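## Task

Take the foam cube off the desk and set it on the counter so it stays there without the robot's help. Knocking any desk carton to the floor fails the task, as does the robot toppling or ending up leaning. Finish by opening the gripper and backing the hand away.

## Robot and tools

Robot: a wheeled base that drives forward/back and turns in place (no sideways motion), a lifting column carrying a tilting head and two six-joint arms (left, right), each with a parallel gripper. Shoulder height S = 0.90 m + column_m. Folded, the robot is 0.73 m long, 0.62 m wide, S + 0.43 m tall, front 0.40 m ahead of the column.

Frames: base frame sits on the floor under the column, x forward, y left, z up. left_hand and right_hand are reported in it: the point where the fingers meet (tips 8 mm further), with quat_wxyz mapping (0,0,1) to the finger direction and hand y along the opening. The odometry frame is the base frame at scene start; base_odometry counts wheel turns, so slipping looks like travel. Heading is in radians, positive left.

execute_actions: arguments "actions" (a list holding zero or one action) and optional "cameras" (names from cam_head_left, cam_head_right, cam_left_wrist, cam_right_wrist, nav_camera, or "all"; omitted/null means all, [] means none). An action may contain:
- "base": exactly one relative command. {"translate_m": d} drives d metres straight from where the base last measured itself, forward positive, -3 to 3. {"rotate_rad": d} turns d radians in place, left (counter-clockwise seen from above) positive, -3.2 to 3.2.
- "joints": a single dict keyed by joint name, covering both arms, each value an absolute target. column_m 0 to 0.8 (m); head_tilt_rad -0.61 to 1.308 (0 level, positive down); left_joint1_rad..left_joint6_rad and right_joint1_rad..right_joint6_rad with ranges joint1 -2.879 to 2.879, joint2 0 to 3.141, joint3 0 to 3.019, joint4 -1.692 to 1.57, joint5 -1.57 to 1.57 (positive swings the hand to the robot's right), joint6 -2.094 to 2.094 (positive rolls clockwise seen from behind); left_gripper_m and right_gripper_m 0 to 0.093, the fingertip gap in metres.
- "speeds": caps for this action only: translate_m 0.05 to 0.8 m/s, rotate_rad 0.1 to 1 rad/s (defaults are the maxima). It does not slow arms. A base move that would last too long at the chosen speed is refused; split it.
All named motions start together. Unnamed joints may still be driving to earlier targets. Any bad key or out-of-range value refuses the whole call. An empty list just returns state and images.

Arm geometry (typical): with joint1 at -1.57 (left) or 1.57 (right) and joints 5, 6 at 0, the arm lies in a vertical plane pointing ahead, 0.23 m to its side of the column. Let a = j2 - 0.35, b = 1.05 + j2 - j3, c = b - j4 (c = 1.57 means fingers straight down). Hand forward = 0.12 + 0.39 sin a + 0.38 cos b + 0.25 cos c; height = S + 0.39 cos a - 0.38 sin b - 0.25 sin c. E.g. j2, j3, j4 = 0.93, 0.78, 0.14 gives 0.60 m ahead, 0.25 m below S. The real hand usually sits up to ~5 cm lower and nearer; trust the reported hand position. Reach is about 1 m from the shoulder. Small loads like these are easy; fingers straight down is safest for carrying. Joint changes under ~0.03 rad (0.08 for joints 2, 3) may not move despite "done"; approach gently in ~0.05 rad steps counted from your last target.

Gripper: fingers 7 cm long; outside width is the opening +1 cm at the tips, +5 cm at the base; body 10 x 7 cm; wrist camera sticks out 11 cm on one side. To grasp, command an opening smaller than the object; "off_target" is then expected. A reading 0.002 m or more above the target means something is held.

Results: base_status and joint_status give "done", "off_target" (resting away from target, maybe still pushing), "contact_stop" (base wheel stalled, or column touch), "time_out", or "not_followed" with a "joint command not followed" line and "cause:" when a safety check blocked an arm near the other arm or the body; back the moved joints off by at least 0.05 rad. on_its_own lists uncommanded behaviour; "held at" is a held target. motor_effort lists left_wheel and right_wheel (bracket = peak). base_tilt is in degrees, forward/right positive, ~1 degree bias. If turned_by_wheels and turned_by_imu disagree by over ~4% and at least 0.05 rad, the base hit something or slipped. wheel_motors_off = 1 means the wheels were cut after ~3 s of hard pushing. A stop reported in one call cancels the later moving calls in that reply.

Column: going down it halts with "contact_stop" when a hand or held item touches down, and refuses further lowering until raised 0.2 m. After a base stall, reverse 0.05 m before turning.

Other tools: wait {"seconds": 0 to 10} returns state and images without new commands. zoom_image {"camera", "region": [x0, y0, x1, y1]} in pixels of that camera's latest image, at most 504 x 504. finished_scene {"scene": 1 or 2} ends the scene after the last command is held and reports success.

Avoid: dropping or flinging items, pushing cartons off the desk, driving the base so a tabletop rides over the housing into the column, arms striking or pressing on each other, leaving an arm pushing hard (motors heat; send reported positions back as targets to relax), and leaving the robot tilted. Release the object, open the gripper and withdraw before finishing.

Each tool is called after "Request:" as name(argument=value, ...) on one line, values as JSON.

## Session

Request:
execute_actions(actions=[])

Scene clock: 0.00 s.
base_odometry: x=+0.000 y=+0.000 heading=+0.000 (m, m, rad; odometry frame)
turned_by_wheels: +0.000 (rad since the last result)
turned_by_imu: +0.000 (rad since the last result)
base_tilt: forward=+0.0 right=-0.1 (deg)
base_status: not commanded
joint_positions: column_m=+0.552 head_tilt_rad=+0.880 left_joint1_rad=-1.582 left_joint2_rad=+0.897 left_joint3_rad=+0.400 left_joint4_rad=-0.967 left_joint5_rad=+0.047 left_joint6_rad=-0.065 left_gripper_m=+0.094 right_joint1_rad=+1.587 right_joint2_rad=+0.881 right_joint3_rad=+0.418 right_joint4_rad=-0.958 right_joint5_rad=+0.006 right_joint6_rad=+0.076 right_gripper_m=+0.095
joint_status: not commanded
wheel_motors_off: 0
motor_effort: left_wheel=+4 right_wheel=+2 (%)
left_hand: x=+0.1367 y=+0.2141 z=+1.2553 quat_wxyz=(+0.454, +0.035, -0.890, +0.009) (m; base frame)
right_hand: x=+0.1509 y=-0.2231 z=+1.2504 quat_wxyz=(+0.434, -0.026, -0.901, +0.015) (m; base frame)
pictures: cam_head_left, cam_head_right, cam_left_wrist, cam_right_wrist, nav_camera
Images, in order (width x height): cam_head_left 672x504, cam_head_right 672x504, cam_left_wrist 672x504, cam_right_wrist 672x504, nav_camera 672x504.

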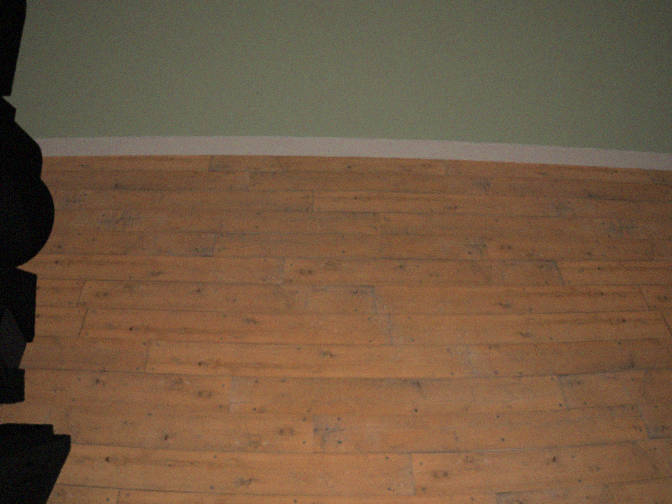

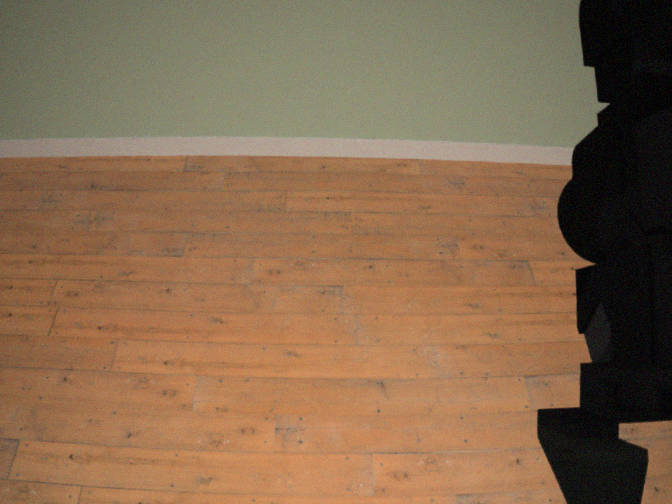

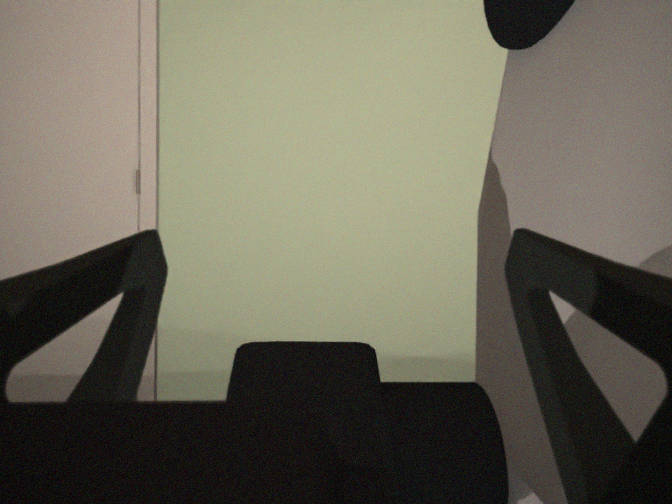

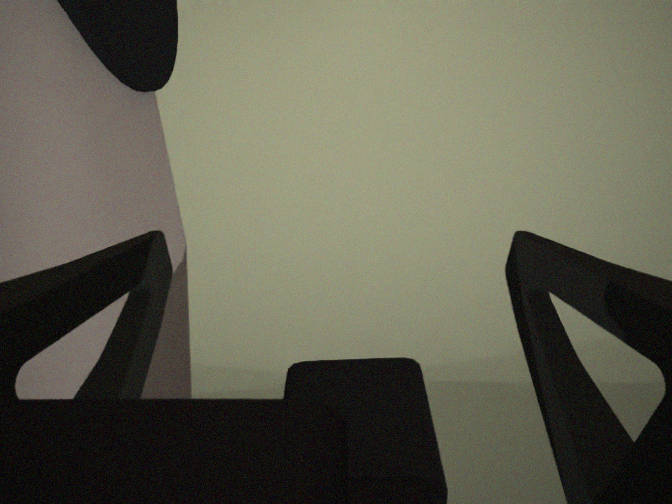

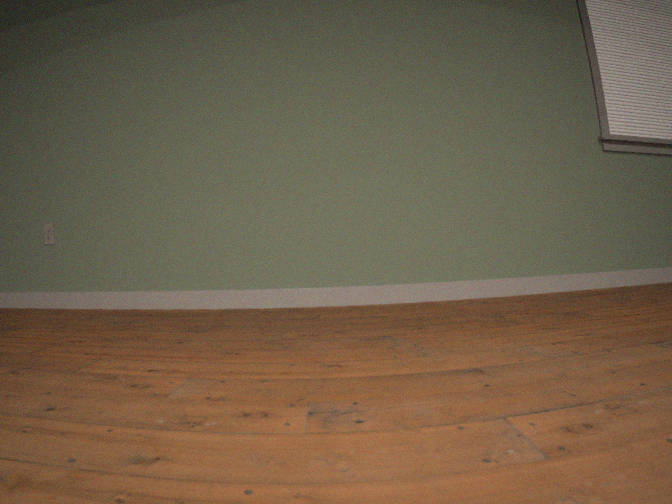

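Request:
execute_actions(actions=[{"base":{"rotate_rad":1.57},"joints":{"head_tilt_rad":0.45,"column_m":0.8}}], cameras=["cam_head_left","nav_camera","cam_left_wrist"])

Scene clock: 4.73 s.
base_odometry: x=+0.000 y=+0.000 heading=+1.569 (m, m, rad; odometry frame)
turned_by_wheels: +1.569 (rad since the last result)
turned_by_imu: +1.591 (rad since the last result)
base_tilt: forward=+0.0 right=-0.1 (deg)
base_status: done
joint_positions: column_m=+0.797 head_tilt_rad=+0.468 left_joint1_rad=-1.582 left_joint2_rad=+0.897 left_joint3_rad=+0.400 left_joint4_rad=-0.967 left_joint5_rad=+0.047 left_joint6_rad=-0.065 left_gripper_m=+0.094 right_joint1_rad=+1.587 right_joint2_rad=+0.881 right_joint3_rad=+0.418 right_joint4_rad=-0.958 right_joint5_rad=+0.006 right_joint6_rad=+0.076 right_gripper_m=+0.095
joint_status: all done
joint sent to its limit — the command would take column_m past its upper limit, so that joint was sent only as far as its limit.
wheel_motors_off: 0
motor_effort: left_wheel=-4(42) right_wheel=+6(37) (%)
left_hand: x=+0.1367 y=+0.2141 z=+1.5012 quat_wxyz=(+0.454, +0.035, -0.890, +0.009) (m; base frame)
right_hand: x=+0.1509 y=-0.2231 z=+1.4963 quat_wxyz=(+0.434, -0.026, -0.901, +0.015) (m; base frame)
pictures: cam_head_left, cam_left_wrist, nav_camera
Images, in order (width x height): cam_head_left 672x504, cam_left_wrist 672x504, nav_camera 672x504.

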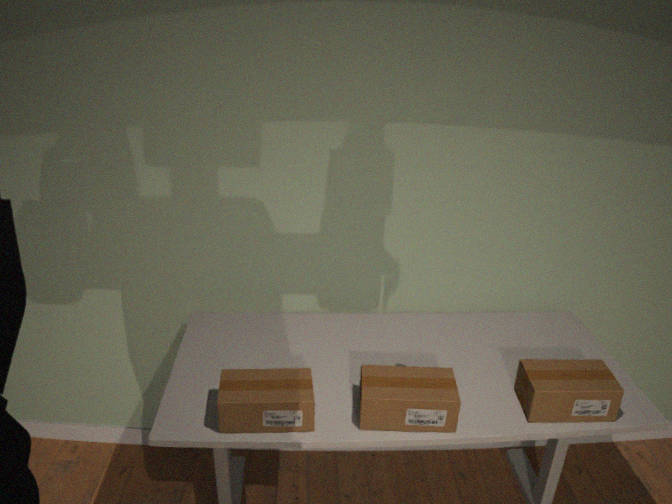

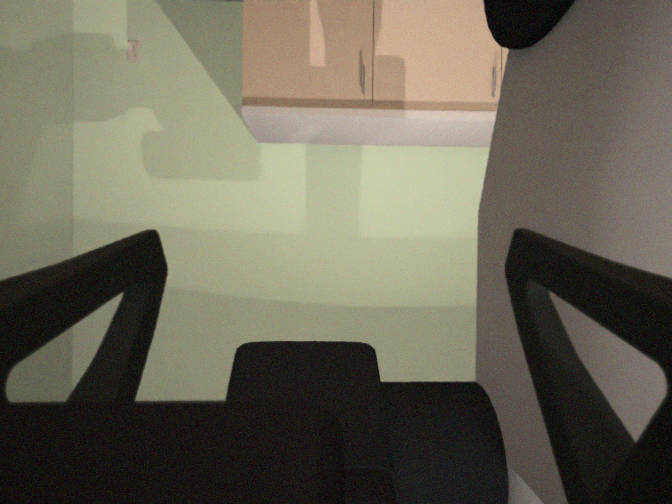

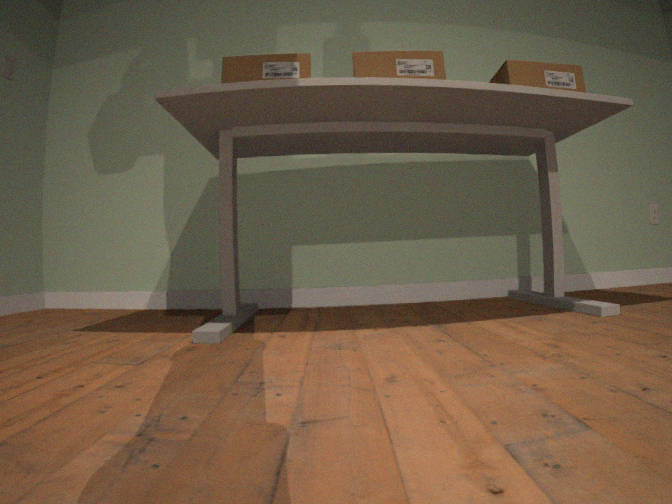

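Request:
execute_actions(actions=[{"base":{"translate_m":0.85},"joints":{"right_joint2_rad":1.7,"right_joint3_rad":2.2,"right_joint4_rad":-1.4,"head_tilt_rad":1.15}}], cameras=["cam_head_left","cam_head_right","cam_right_wrist"])

Scene clock: 9.37 s.
base_odometry: x=+0.001 y=+0.850 heading=+1.569 (m, m, rad; odometry frame)
turned_by_wheels: +0.000 (rad since the last result)
turned_by_imu: +0.001 (rad since the last result)
base_tilt: forward=+0.0 right=+0.0 (deg)
base_status: done
joint_positions: column_m=+0.797 head_tilt_rad=+1.149 left_joint1_rad=-1.582 left_joint2_rad=+0.897 left_joint3_rad=+0.402 left_joint4_rad=-0.967 left_joint5_rad=+0.047 left_joint6_rad=-0.065 left_gripper_m=+0.094 right_joint1_rad=+1.587 right_joint2_rad=+1.706 right_joint3_rad=+2.172 right_joint4_rad=-1.387 right_joint5_rad=+0.006 right_joint6_rad=+0.076 right_gripper_m=+0.095
joint_status: all done
wheel_motors_off: 0
motor_effort: left_wheel=-1(43) right_wheel=+0(51) (%)
left_hand: x=+0.1379 y=+0.2141 z=+1.5008 quat_wxyz=(+0.453, +0.035, -0.891, +0.009) (m; base frame)
right_hand: x=+0.7239 y=-0.2163 z=+1.3436 quat_wxyz=(+0.198, -0.031, -0.980, +0.005) (m; base frame)
pictures: cam_head_left, cam_head_right, cam_right_wrist
Images, in order (width x height): cam_head_left 672x504, cam_head_right 672x504, cam_right_wrist 672x504.

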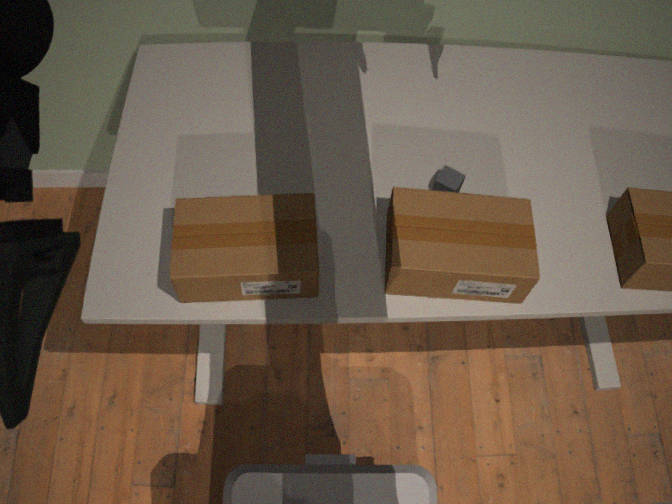

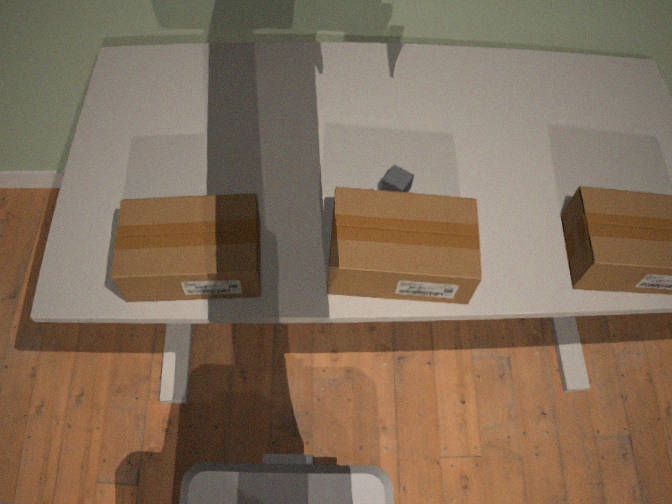

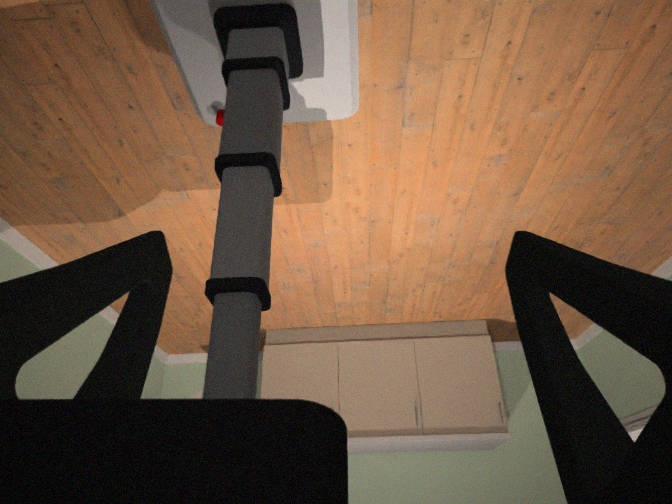

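Request:
execute_actions(actions=[{"base":{"translate_m":0.12},"joints":{"column_m":0.55}}], cameras=[])

Request:
execute_actions(actions=[{"joints":{"column_m":0.36}}], cameras=["cam_right_wrist","cam_head_right"])

Scene clock: 14.63 s.
base_odometry: x=+0.001 y=+0.970 heading=+1.569 (m, m, rad; odometry frame)
turned_by_wheels: +0.000 (rad since the last result)
turned_by_imu: +0.000 (rad since the last result)
base_tilt: forward=+0.1 right=-0.1 (deg)
base_status: done
joint_positions: column_m=+0.550 head_tilt_rad=+1.149 left_joint1_rad=-1.582 left_joint2_rad=+0.897 left_joint3_rad=+0.402 left_joint4_rad=-0.967 left_joint5_rad=+0.047 left_joint6_rad=-0.065 left_gripper_m=+0.094 right_joint1_rad=+1.587 right_joint2_rad=+1.706 right_joint3_rad=+2.172 right_joint4_rad=-1.391 right_joint5_rad=+0.006 right_joint6_rad=+0.076 right_gripper_m=+0.095
joint_status: all done
wheel_motors_off: 0
motor_effort: left_wheel=-1(28) right_wheel=+1(35) (%)
left_hand: x=+0.1381 y=+0.2141 z=+1.2534 quat_wxyz=(+0.453, +0.035, -0.891, +0.009) (m; base frame)
right_hand: x=+0.7230 y=-0.2164 z=+1.0965 quat_wxyz=(+0.199, -0.031, -0.979, +0.005) (m; base frame)
pictures: none
No camera images: the call's "cameras" was empty. Leave "cameras" out to get every camera's image.

Scene clock: 17.67 s.
base_odometry: x=+0.001 y=+0.970 heading=+1.569 (m, m, rad; odometry frame)
turned_by_wheels: +0.000 (rad since the last result)
turned_by_imu: +0.000 (rad since the last result)
base_tilt: forward=+0.1 right=+0.1 (deg)
base_status: not commanded
joint_positions: column_m=+0.360 head_tilt_rad=+1.149 left_joint1_rad=-1.582 left_joint2_rad=+0.897 left_joint3_rad=+0.402 left_joint4_rad=-0.967 left_joint5_rad=+0.047 left_joint6_rad=-0.065 left_gripper_m=+0.094 right_joint1_rad=+1.587 right_joint2_rad=+1.706 right_joint3_rad=+2.172 right_joint4_rad=-1.391 right_joint5_rad=+0.006 right_joint6_rad=+0.076 right_gripper_m=+0.095
joint_status: all done
wheel_motors_off: 0
motor_effort: left_wheel=-1(1) right_wheel=+1(1) (%)
left_hand: x=+0.1381 y=+0.2141 z=+1.0634 quat_wxyz=(+0.453, +0.035, -0.891, +0.009) (m; base frame)
right_hand: x=+0.7230 y=-0.2164 z=+0.9066 quat_wxyz=(+0.199, -0.031, -0.979, +0.005) (m; base frame)
pictures: cam_head_right, cam_right_wrist
Images, in order (width x height): cam_head_right 672x504, cam_right_wrist 672x504.

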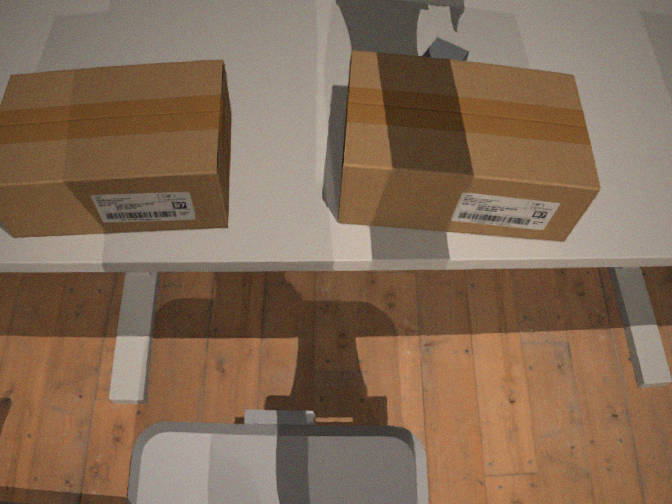

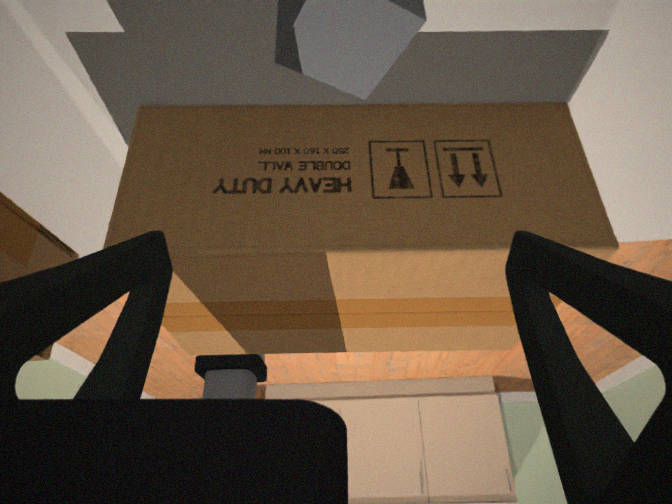

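Request:
execute_actions(actions=[{"base":{"translate_m":0.09}}], cameras=[])

Request:
execute_actions(actions=[{"joints":{"column_m":0.29}}], cameras=["cam_right_wrist"])

Scene clock: 21.17 s.
base_odometry: x=+0.002 y=+1.060 heading=+1.569 (m, m, rad; odometry frame)
turned_by_wheels: +0.000 (rad since the last result)
turned_by_imu: +0.000 (rad since the last result)
base_tilt: forward=+0.2 right=+0.0 (deg)
base_status: done
joint_positions: column_m=+0.360 head_tilt_rad=+1.149 left_joint1_rad=-1.582 left_joint2_rad=+0.897 left_joint3_rad=+0.402 left_joint4_rad=-0.967 left_joint5_rad=+0.047 left_joint6_rad=-0.065 left_gripper_m=+0.094 right_joint1_rad=+1.587 right_joint2_rad=+1.706 right_joint3_rad=+2.172 right_joint4_rad=-1.392 right_joint5_rad=+0.006 right_joint6_rad=+0.076 right_gripper_m=+0.095
joint_status: not commanded
wheel_motors_off: 0
motor_effort: left_wheel=+0(27) right_wheel=+0(31) (%)
left_hand: x=+0.1381 y=+0.2141 z=+1.0634 quat_wxyz=(+0.453, +0.035, -0.891, +0.009) (m; base frame)
right_hand: x=+0.7228 y=-0.2164 z=+0.9067 quat_wxyz=(+0.200, -0.031, -0.979, +0.005) (m; base frame)
pictures: none
No camera images: the call's "cameras" was empty. Leave "cameras" out to get every camera's image.

Scene clock: 22.67 s.
base_odometry: x=+0.002 y=+1.060 heading=+1.569 (m, m, rad; odometry frame)
turned_by_wheels: +0.000 (rad since the last result)
turned_by_imu: +0.000 (rad since the last result)
base_tilt: forward=+0.1 right=-0.1 (deg)
base_status: not commanded
joint_positions: column_m=+0.290 head_tilt_rad=+1.149 left_joint1_rad=-1.582 left_joint2_rad=+0.897 left_joint3_rad=+0.402 left_joint4_rad=-0.967 left_joint5_rad=+0.047 left_joint6_rad=-0.065 left_gripper_m=+0.094 right_joint1_rad=+1.587 right_joint2_rad=+1.706 right_joint3_rad=+2.172 right_joint4_rad=-1.392 right_joint5_rad=+0.006 right_joint6_rad=+0.076 right_gripper_m=+0.095
joint_status: all done
wheel_motors_off: 0
motor_effort: left_wheel=+0(0) right_wheel=+1(0) (%)
left_hand: x=+0.1381 y=+0.2141 z=+0.9934 quat_wxyz=(+0.453, +0.035, -0.891, +0.009) (m; base frame)
right_hand: x=+0.7228 y=-0.2164 z=+0.8367 quat_wxyz=(+0.200, -0.031, -0.979, +0.005) (m; base frame)
pictures: cam_right_wrist
Images, in order (width x height): cam_right_wrist 672x504.

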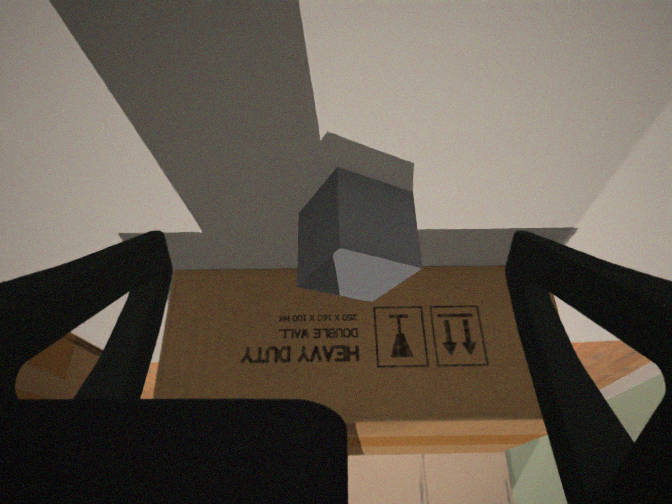

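Request:
execute_actions(actions=[{"joints":{"right_joint6_rad":0.42,"column_m":0.26}}], cameras=["cam_right_wrist"])

Scene clock: 25.47 s.
base_odometry: x=+0.002 y=+1.060 heading=+1.569 (m, m, rad; odometry frame)
turned_by_wheels: +0.000 (rad since the last result)
turned_by_imu: +0.000 (rad since the last result)
base_tilt: forward=+0.1 right=+0.0 (deg)
base_status: not commanded
joint_positions: column_m=+0.260 head_tilt_rad=+1.149 left_joint1_rad=-1.582 left_joint2_rad=+0.897 left_joint3_rad=+0.402 left_joint4_rad=-0.967 left_joint5_rad=+0.047 left_joint6_rad=-0.065 left_gripper_m=+0.094 right_joint1_rad=+1.587 right_joint2_rad=+1.706 right_joint3_rad=+2.172 right_joint4_rad=-1.392 right_joint5_rad=+0.006 right_joint6_rad=+0.413 right_gripper_m=+0.095
joint_status: all done
wheel_motors_off: 0
motor_effort: left_wheel=-1(1) right_wheel=+1(0) (%)
left_hand: x=+0.1381 y=+0.2141 z=+0.9634 quat_wxyz=(+0.453, +0.035, -0.891, +0.009) (m; base frame)
right_hand: x=+0.7228 y=-0.2164 z=+0.8067 quat_wxyz=(+0.196, -0.195, -0.960, +0.038) (m; base frame)
pictures: cam_right_wrist
Images, in order (width x height): cam_right_wrist 672x504.

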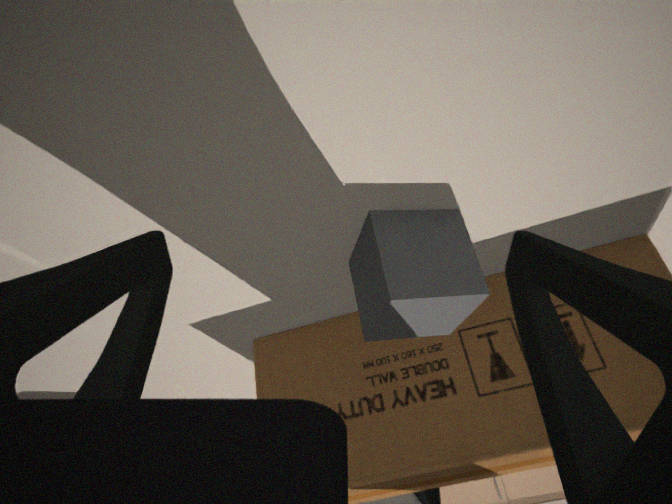

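Request:
execute_actions(actions=[{"base":{"rotate_rad":-0.03}}], cameras=[])

Request:
execute_actions(actions=[{"base":{"translate_m":-0.035},"joints":{"column_m":0.235}}], cameras=["cam_right_wrist"])

Scene clock: 28.07 s.
base_odometry: x=+0.002 y=+1.060 heading=+1.540 (m, m, rad; odometry frame)
turned_by_wheels: -0.028 (rad since the last result)
turned_by_imu: -0.029 (rad since the last result)
base_tilt: forward=+0.0 right=-0.1 (deg)
base_status: done
joint_positions: column_m=+0.260 head_tilt_rad=+1.149 left_joint1_rad=-1.582 left_joint2_rad=+0.897 left_joint3_rad=+0.402 left_joint4_rad=-0.967 left_joint5_rad=+0.047 left_joint6_rad=-0.065 left_gripper_m=+0.094 right_joint1_rad=+1.582 right_joint2_rad=+1.706 right_joint3_rad=+2.172 right_joint4_rad=-1.392 right_joint5_rad=+0.006 right_joint6_rad=+0.413 right_gripper_m=+0.095
joint_status: not commanded
wheel_motors_off: 0
motor_effort: left_wheel=+0(32) right_wheel=-1(33) (%)
left_hand: x=+0.1381 y=+0.2141 z=+0.9634 quat_wxyz=(+0.453, +0.035, -0.891, +0.009) (m; base frame)
right_hand: x=+0.7228 y=-0.2195 z=+0.8066 quat_wxyz=(+0.196, -0.196, -0.960, +0.040) (m; base frame)
pictures: none
No camera images: the call's "cameras" was empty. Leave "cameras" out to get every camera's image.

Scene clock: 29.07 s.
base_odometry: x=+0.000 y=+1.025 heading=+1.542 (m, m, rad; odometry frame)
turned_by_wheels: +0.001 (rad since the last result)
turned_by_imu: +0.001 (rad since the last result)
base_tilt: forward=+0.1 right=+0.0 (deg)
base_status: done
joint_positions: column_m=+0.235 head_tilt_rad=+1.150 left_joint1_rad=-1.582 left_joint2_rad=+0.896 left_joint3_rad=+0.398 left_joint4_rad=-0.967 left_joint5_rad=+0.047 left_joint6_rad=-0.065 left_gripper_m=+0.094 right_joint1_rad=+1.583 right_joint2_rad=+1.706 right_joint3_rad=+2.172 right_joint4_rad=-1.394 right_joint5_rad=+0.006 right_joint6_rad=+0.413 right_gripper_m=+0.095
joint_status: all done
wheel_motors_off: 0
motor_effort: left_wheel=+0(39) right_wheel=-1(50) (%)
left_hand: x=+0.1362 y=+0.2141 z=+0.9391 quat_wxyz=(+0.454, +0.035, -0.890, +0.009) (m; base frame)
right_hand: x=+0.7224 y=-0.2188 z=+0.7818 quat_wxyz=(+0.197, -0.196, -0.960, +0.040) (m; base frame)
pictures: cam_right_wrist
Images, in order (width x height): cam_right_wrist 672x504.

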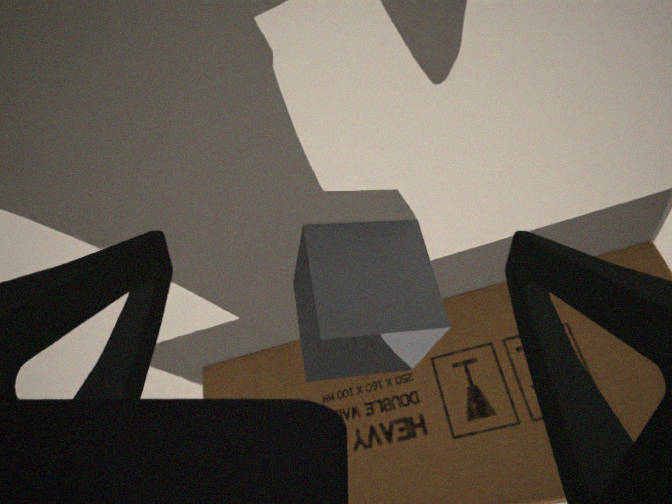

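Request:
execute_actions(actions=[{"base":{"translate_m":-0.045},"joints":{"column_m":0.207}}], cameras=["cam_right_wrist"])

Scene clock: 30.97 s.
base_odometry: x=-0.001 y=+0.981 heading=+1.542 (m, m, rad; odometry frame)
turned_by_wheels: +0.000 (rad since the last result)
turned_by_imu: +0.000 (rad since the last result)
base_tilt: forward=+0.1 right=-0.1 (deg)
base_status: done
joint_positions: column_m=+0.207 head_tilt_rad=+1.150 left_joint1_rad=-1.582 left_joint2_rad=+0.895 left_joint3_rad=+0.397 left_joint4_rad=-0.967 left_joint5_rad=+0.047 left_joint6_rad=-0.065 left_gripper_m=+0.094 right_joint1_rad=+1.585 right_joint2_rad=+1.706 right_joint3_rad=+2.172 right_joint4_rad=-1.396 right_joint5_rad=+0.006 right_joint6_rad=+0.413 right_gripper_m=+0.095
joint_status: all done
wheel_motors_off: 0
motor_effort: left_wheel=-1(23) right_wheel=-1(54) (%)
left_hand: x=+0.1360 y=+0.2142 z=+0.9113 quat_wxyz=(+0.454, +0.035, -0.890, +0.009) (m; base frame)
right_hand: x=+0.7219 y=-0.2178 z=+0.7540 quat_wxyz=(+0.198, -0.195, -0.960, +0.039) (m; base frame)
pictures: cam_right_wrist
Images, in order (width x height): cam_right_wrist 672x504.

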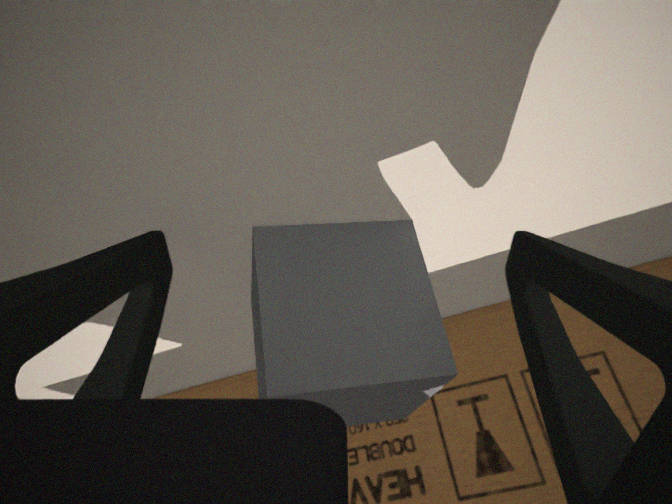

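Request:
execute_actions(actions=[{"base":{"translate_m":-0.025},"joints":{"right_gripper_m":0.07}}], cameras=["cam_right_wrist"])

Request:
execute_actions(actions=[{"joints":{"right_gripper_m":0.02}}], cameras=["cam_right_wrist"])

Scene clock: 32.83 s.
base_odometry: x=-0.002 y=+0.956 heading=+1.541 (m, m, rad; odometry frame)
turned_by_wheels: -0.001 (rad since the last result)
turned_by_imu: +0.000 (rad since the last result)
base_tilt: forward=+0.1 right=-0.1 (deg)
base_status: done
joint_positions: column_m=+0.207 head_tilt_rad=+1.150 left_joint1_rad=-1.582 left_joint2_rad=+0.895 left_joint3_rad=+0.397 left_joint4_rad=-0.967 left_joint5_rad=+0.047 left_joint6_rad=-0.065 left_gripper_m=+0.094 right_joint1_rad=+1.585 right_joint2_rad=+1.706 right_joint3_rad=+2.172 right_joint4_rad=-1.396 right_joint5_rad=+0.006 right_joint6_rad=+0.413 right_gripper_m=+0.070
joint_status: all done
wheel_motors_off: 0
motor_effort: left_wheel=+0(39) right_wheel=-1(48) (%)
left_hand: x=+0.1358 y=+0.2142 z=+0.9114 quat_wxyz=(+0.454, +0.035, -0.890, +0.009) (m; base frame)
right_hand: x=+0.7219 y=-0.2176 z=+0.7541 quat_wxyz=(+0.198, -0.195, -0.960, +0.039) (m; base frame)
pictures: cam_right_wrist
Images, in order (width x height): cam_right_wrist 672x504.

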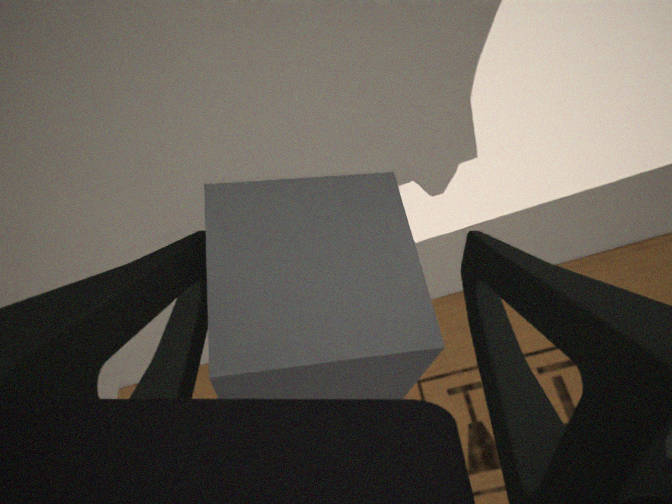

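Scene clock: 33.43 s.
base_odometry: x=-0.002 y=+0.956 heading=+1.541 (m, m, rad; odometry frame)
turned_by_wheels: +0.000 (rad since the last result)
turned_by_imu: +0.000 (rad since the last result)
base_tilt: forward=+0.1 right=-0.1 (deg)
base_status: not commanded
joint_positions: column_m=+0.207 head_tilt_rad=+1.150 left_joint1_rad=-1.582 left_joint2_rad=+0.895 left_joint3_rad=+0.397 left_joint4_rad=-0.967 left_joint5_rad=+0.047 left_joint6_rad=-0.065 left_gripper_m=+0.094 right_joint1_rad=+1.585 right_joint2_rad=+1.706 right_joint3_rad=+2.172 right_joint4_rad=-1.396 right_joint5_rad=+0.006 right_joint6_rad=+0.413 right_gripper_m=+0.049
joint_status: right_gripper_m off_target (ended at +0.049, target +0.020)
wheel_motors_off: 0
motor_effort: left_wheel=-2(3) right_wheel=-2(2) (%)
left_hand: x=+0.1358 y=+0.2142 z=+0.9114 quat_wxyz=(+0.454, +0.035, -0.890, +0.009) (m; base frame)
right_hand: x=+0.7218 y=-0.2176 z=+0.7541 quat_wxyz=(+0.198, -0.195, -0.960, +0.039) (m; base frame)
pictures: cam_right_wrist
Images, in order (width x height): cam_right_wrist 672x504.

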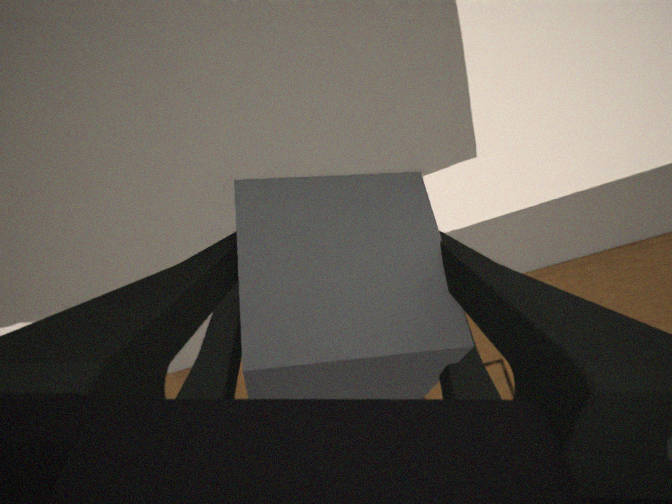

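Request:
execute_actions(actions=[{"joints":{"column_m":0.6,"head_tilt_rad":0.5}}], cameras=["cam_right_wrist"])

Request:
execute_actions(actions=[{"base":{"translate_m":-0.75}}], cameras=[])

Request:
execute_actions(actions=[{"base":{"rotate_rad":-3.1},"speeds":{"rotate_rad":0.7}}], cameras=["cam_head_left","cam_right_wrist"])

Scene clock: 40.27 s.
base_odometry: x=-0.002 y=+0.956 heading=+1.541 (m, m, rad; odometry frame)
turned_by_wheels: +0.000 (rad since the last result)
turned_by_imu: +0.001 (rad since the last result)
base_tilt: forward=+0.1 right=+0.1 (deg)
base_status: not commanded
joint_positions: column_m=+0.600 head_tilt_rad=+0.518 left_joint1_rad=-1.582 left_joint2_rad=+0.895 left_joint3_rad=+0.397 left_joint4_rad=-0.967 left_joint5_rad=+0.047 left_joint6_rad=-0.065 left_gripper_m=+0.094 right_joint1_rad=+1.585 right_joint2_rad=+1.706 right_joint3_rad=+2.172 right_joint4_rad=-1.396 right_joint5_rad=+0.006 right_joint6_rad=+0.413 right_gripper_m=+0.049
joint_status: all done
wheel_motors_off: 0
motor_effort: left_wheel=-2(2) right_wheel=-3(2) (%)
left_hand: x=+0.1358 y=+0.2142 z=+1.3042 quat_wxyz=(+0.454, +0.035, -0.890, +0.009) (m; base frame)
right_hand: x=+0.7218 y=-0.2176 z=+1.1469 quat_wxyz=(+0.198, -0.195, -0.960, +0.039) (m; base frame)
pictures: cam_right_wrist
Images, in order (width x height): cam_right_wrist 672x504.

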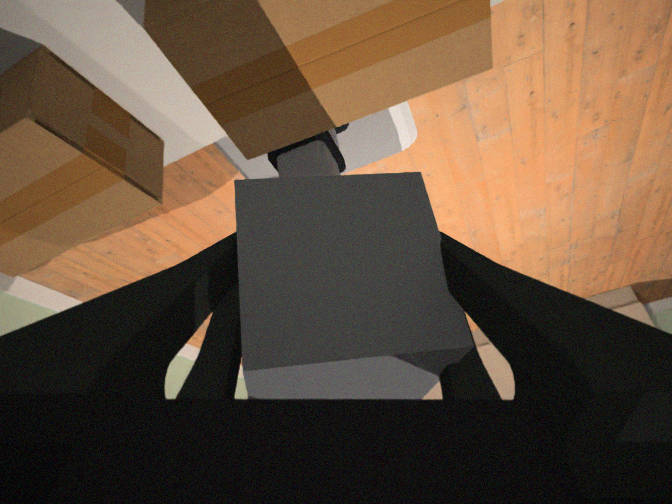

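Scene clock: 43.23 s.
base_odometry: x=-0.024 y=+0.206 heading=+1.541 (m, m, rad; odometry frame)
turned_by_wheels: +0.000 (rad since the last result)
turned_by_imu: +0.000 (rad since the last result)
base_tilt: forward=+0.1 right=+0.0 (deg)
base_status: done
joint_positions: column_m=+0.600 head_tilt_rad=+0.518 left_joint1_rad=-1.582 left_joint2_rad=+0.895 left_joint3_rad=+0.397 left_joint4_rad=-0.967 left_joint5_rad=+0.047 left_joint6_rad=-0.065 left_gripper_m=+0.094 right_joint1_rad=+1.585 right_joint2_rad=+1.706 right_joint3_rad=+2.172 right_joint4_rad=-1.397 right_joint5_rad=+0.006 right_joint6_rad=+0.413 right_gripper_m=+0.049
joint_status: not commanded
wheel_motors_off: 0
motor_effort: left_wheel=-1(48) right_wheel=+0(38) (%)
left_hand: x=+0.1356 y=+0.2142 z=+1.3043 quat_wxyz=(+0.454, +0.035, -0.890, +0.009) (m; base frame)
right_hand: x=+0.7217 y=-0.2176 z=+1.1470 quat_wxyz=(+0.199, -0.195, -0.960, +0.039) (m; base frame)
pictures: none
No camera images: the call's "cameras" was empty. Leave "cameras" out to get every camera's image.

Scene clock: 48.77 s.
base_odometry: x=-0.024 y=+0.206 heading=-1.558 (m, m, rad; odometry frame)
turned_by_wheels: -3.099 (rad since the last result)
turned_by_imu: -3.142 (rad since the last result)
base_tilt: forward=+0.1 right=-0.2 (deg)
base_status: done
joint_positions: column_m=+0.600 head_tilt_rad=+0.518 left_joint1_rad=-1.582 left_joint2_rad=+0.895 left_joint3_rad=+0.398 left_joint4_rad=-0.967 left_joint5_rad=+0.047 left_joint6_rad=-0.065 left_gripper_m=+0.094 right_joint1_rad=+1.581 right_joint2_rad=+1.706 right_joint3_rad=+2.172 right_joint4_rad=-1.397 right_joint5_rad=+0.006 right_joint6_rad=+0.413 right_gripper_m=+0.049
joint_status: not commanded
wheel_motors_off: 0
motor_effort: left_wheel=+3(47) right_wheel=-3(40) (%)
left_hand: x=+0.1362 y=+0.2141 z=+1.3041 quat_wxyz=(+0.454, +0.035, -0.890, +0.009) (m; base frame)
right_hand: x=+0.7217 y=-0.2200 z=+1.1470 quat_wxyz=(+0.198, -0.197, -0.959, +0.041) (m; base frame)
pictures: cam_head_left, cam_right_wrist
Images, in order (width x height): cam_head_left 672x504, cam_right_wrist 672x504.

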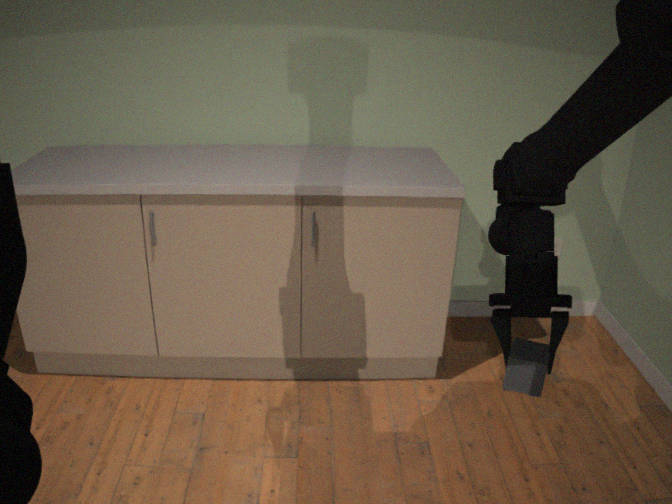

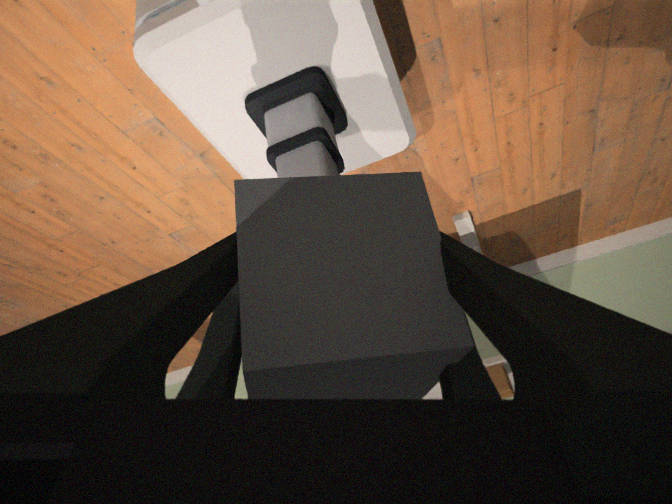

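Request:
execute_actions(actions=[{"base":{"rotate_rad":0.15}}], cameras=[])

Request:
execute_actions(actions=[{"base":{"translate_m":1.25},"joints":{"head_tilt_rad":1.0,"column_m":0.65}}], cameras=["cam_head_left","cam_right_wrist"])

Scene clock: 51.47 s.
base_odometry: x=-0.024 y=+0.206 heading=-1.409 (m, m, rad; odometry frame)
turned_by_wheels: +0.149 (rad since the last result)
turned_by_imu: +0.152 (rad since the last result)
base_tilt: forward=+0.0 right=-0.2 (deg)
base_status: done
joint_positions: column_m=+0.600 head_tilt_rad=+0.518 left_joint1_rad=-1.582 left_joint2_rad=+0.895 left_joint3_rad=+0.398 left_joint4_rad=-0.967 left_joint5_rad=+0.047 left_joint6_rad=-0.065 left_gripper_m=+0.094 right_joint1_rad=+1.594 right_joint2_rad=+1.706 right_joint3_rad=+2.172 right_joint4_rad=-1.397 right_joint5_rad=+0.006 right_joint6_rad=+0.413 right_gripper_m=+0.049
joint_status: not commanded
wheel_motors_off: 0
motor_effort: left_wheel=-3(23) right_wheel=+3(24) (%)
left_hand: x=+0.1362 y=+0.2141 z=+1.3041 quat_wxyz=(+0.454, +0.035, -0.890, +0.009) (m; base frame)
right_hand: x=+0.7216 y=-0.2123 z=+1.1471 quat_wxyz=(+0.199, -0.193, -0.960, +0.036) (m; base frame)
pictures: none
No camera images: the call's "cameras" was empty. Leave "cameras" out to get every camera's image.

Scene clock: 55.23 s.
base_odometry: x=+0.177 y=-1.028 heading=-1.410 (m, m, rad; odometry frame)
turned_by_wheels: -0.001 (rad since the last result)
turned_by_imu: +0.000 (rad since the last result)
base_tilt: forward=+0.1 right=-0.1 (deg)
base_status: done
joint_positions: column_m=+0.650 head_tilt_rad=+1.000 left_joint1_rad=-1.582 left_joint2_rad=+0.895 left_joint3_rad=+0.401 left_joint4_rad=-0.967 left_joint5_rad=+0.047 left_joint6_rad=-0.065 left_gripper_m=+0.094 right_joint1_rad=+1.592 right_joint2_rad=+1.706 right_joint3_rad=+2.172 right_joint4_rad=-1.397 right_joint5_rad=+0.006 right_joint6_rad=+0.413 right_gripper_m=+0.049
joint_status: all done
wheel_motors_off: 0
motor_effort: left_wheel=-1(41) right_wheel=+0(57) (%)
left_hand: x=+0.1378 y=+0.2141 z=+1.3535 quat_wxyz=(+0.452, +0.035, -0.891, +0.009) (m; base frame)
right_hand: x=+0.7216 y=-0.2130 z=+1.1970 quat_wxyz=(+0.199, -0.193, -0.960, +0.037) (m; base frame)
pictures: cam_head_left, cam_right_wrist
Images, in order (width x height): cam_head_left 672x504, cam_right_wrist 672x504.

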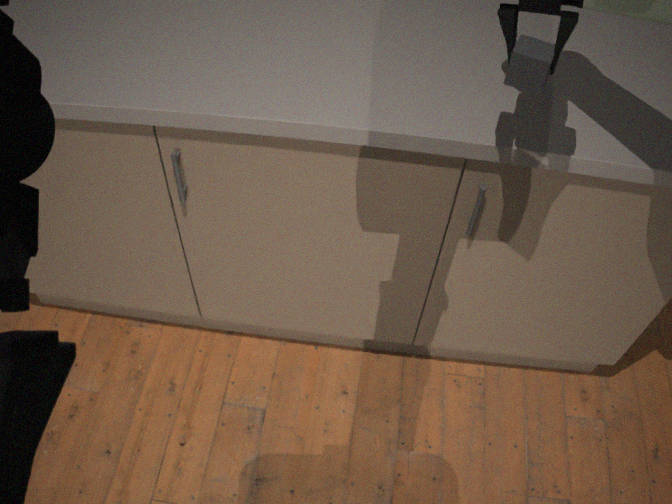

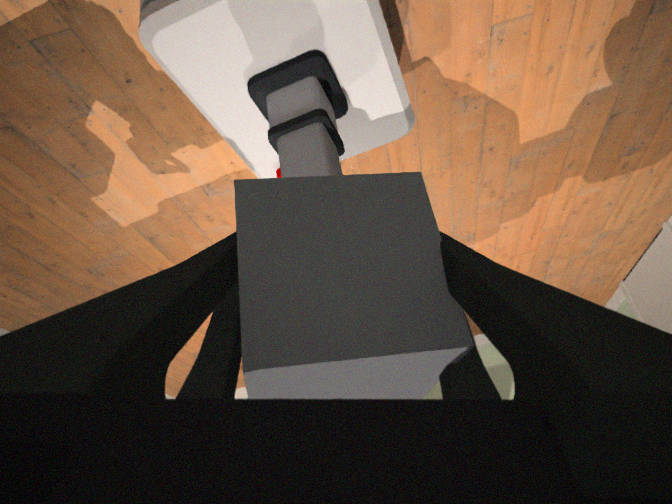

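Request:
execute_actions(actions=[{"base":{"translate_m":0.3}}], cameras=[])

Request:
execute_actions(actions=[{"joints":{"column_m":0.45}}], cameras=["cam_head_left","cam_right_wrist"])

Scene clock: 58.37 s.
base_odometry: x=+0.225 y=-1.324 heading=-1.411 (m, m, rad; odometry frame)
turned_by_wheels: -0.001 (rad since the last result)
turned_by_imu: -0.001 (rad since the last result)
base_tilt: forward=+0.1 right=+0.0 (deg)
base_status: done
joint_positions: column_m=+0.650 head_tilt_rad=+1.001 left_joint1_rad=-1.582 left_joint2_rad=+0.895 left_joint3_rad=+0.402 left_joint4_rad=-0.967 left_joint5_rad=+0.047 left_joint6_rad=-0.065 left_gripper_m=+0.094 right_joint1_rad=+1.592 right_joint2_rad=+1.706 right_joint3_rad=+2.172 right_joint4_rad=-1.397 right_joint5_rad=+0.006 right_joint6_rad=+0.413 right_gripper_m=+0.049
joint_status: not commanded
wheel_motors_off: 0
motor_effort: left_wheel=-1(36) right_wheel=+1(34) (%)
left_hand: x=+0.1384 y=+0.2141 z=+1.3533 quat_wxyz=(+0.452, +0.035, -0.891, +0.009) (m; base frame)
right_hand: x=+0.7216 y=-0.2130 z=+1.1970 quat_wxyz=(+0.199, -0.193, -0.960, +0.037) (m; base frame)
pictures: none
No camera images: the call's "cameras" was empty. Leave "cameras" out to get every camera's image.

Scene clock: 61.53 s.
base_odometry: x=+0.225 y=-1.324 heading=-1.411 (m, m, rad; odometry frame)
turned_by_wheels: +0.000 (rad since the last result)
turned_by_imu: +0.000 (rad since the last result)
base_tilt: forward=+0.2 right=-0.2 (deg)
base_status: not commanded
joint_positions: column_m=+0.450 head_tilt_rad=+1.001 left_joint1_rad=-1.582 left_joint2_rad=+0.895 left_joint3_rad=+0.402 left_joint4_rad=-0.967 left_joint5_rad=+0.047 left_joint6_rad=-0.065 left_gripper_m=+0.094 right_joint1_rad=+1.592 right_joint2_rad=+1.706 right_joint3_rad=+2.172 right_joint4_rad=-1.397 right_joint5_rad=+0.006 right_joint6_rad=+0.413 right_gripper_m=+0.049
joint_status: all done
wheel_motors_off: 0
motor_effort: left_wheel=-2(2) right_wheel=+2(2) (%)
left_hand: x=+0.1384 y=+0.2141 z=+1.1534 quat_wxyz=(+0.452, +0.035, -0.891, +0.009) (m; base frame)
right_hand: x=+0.7216 y=-0.2130 z=+0.9972 quat_wxyz=(+0.199, -0.193, -0.960, +0.037) (m; base frame)
pictures: cam_head_left, cam_right_wrist
Images, in order (width x height): cam_head_left 672x504, cam_right_wrist 672x504.

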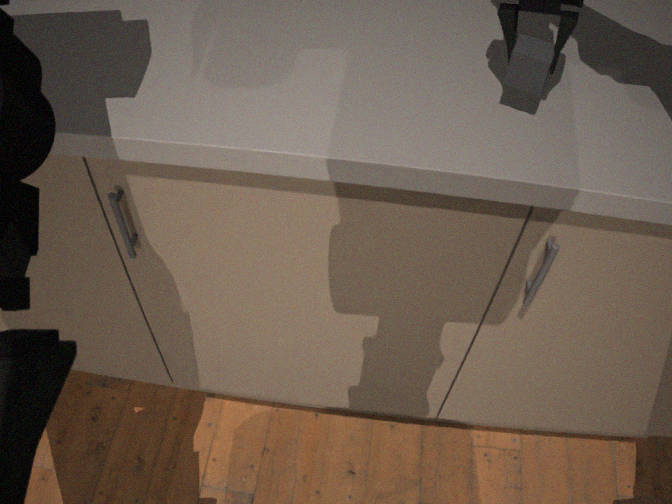

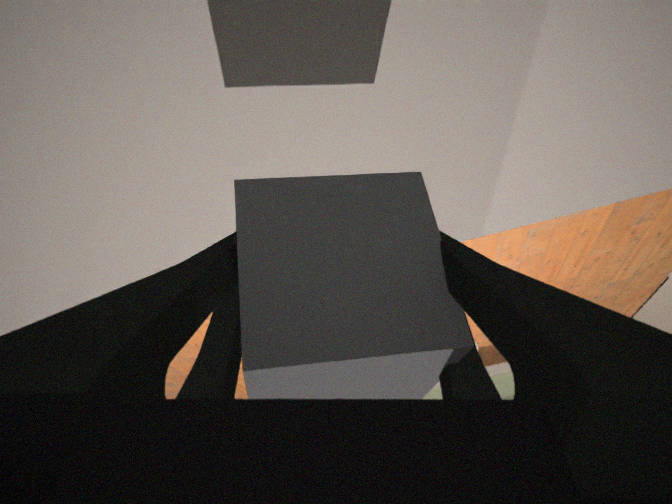

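Request:
execute_actions(actions=[{"base":{"translate_m":0.05},"joints":{"column_m":0.415}}], cameras=["cam_right_wrist"])

Scene clock: 63.60 s.
base_odometry: x=+0.233 y=-1.373 heading=-1.412 (m, m, rad; odometry frame)
turned_by_wheels: -0.001 (rad since the last result)
turned_by_imu: +0.000 (rad since the last result)
base_tilt: forward=+0.1 right=-0.1 (deg)
base_status: done
joint_positions: column_m=+0.415 head_tilt_rad=+1.001 left_joint1_rad=-1.582 left_joint2_rad=+0.895 left_joint3_rad=+0.400 left_joint4_rad=-0.967 left_joint5_rad=+0.047 left_joint6_rad=-0.065 left_gripper_m=+0.094 right_joint1_rad=+1.592 right_joint2_rad=+1.706 right_joint3_rad=+2.172 right_joint4_rad=-1.397 right_joint5_rad=+0.006 right_joint6_rad=+0.413 right_gripper_m=+0.049
joint_status: all done
wheel_motors_off: 0
motor_effort: left_wheel=-1(33) right_wheel=+1(29) (%)
left_hand: x=+0.1374 y=+0.2141 z=+1.1188 quat_wxyz=(+0.453, +0.035, -0.891, +0.009) (m; base frame)
right_hand: x=+0.7216 y=-0.2130 z=+0.9622 quat_wxyz=(+0.199, -0.193, -0.960, +0.037) (m; base frame)
pictures: cam_right_wrist
Images, in order (width x height): cam_right_wrist 672x504.

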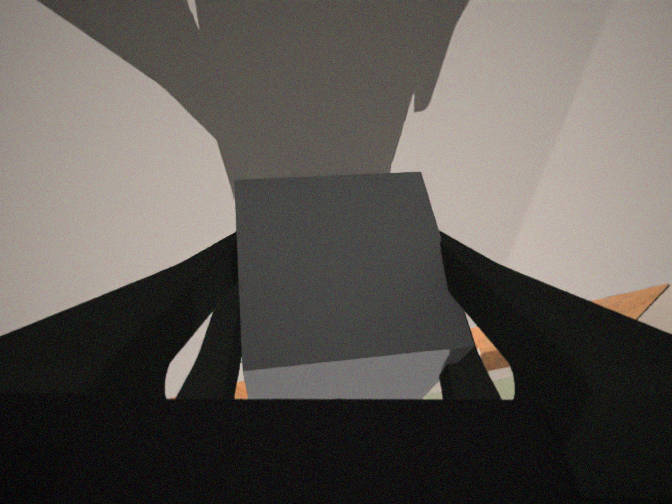

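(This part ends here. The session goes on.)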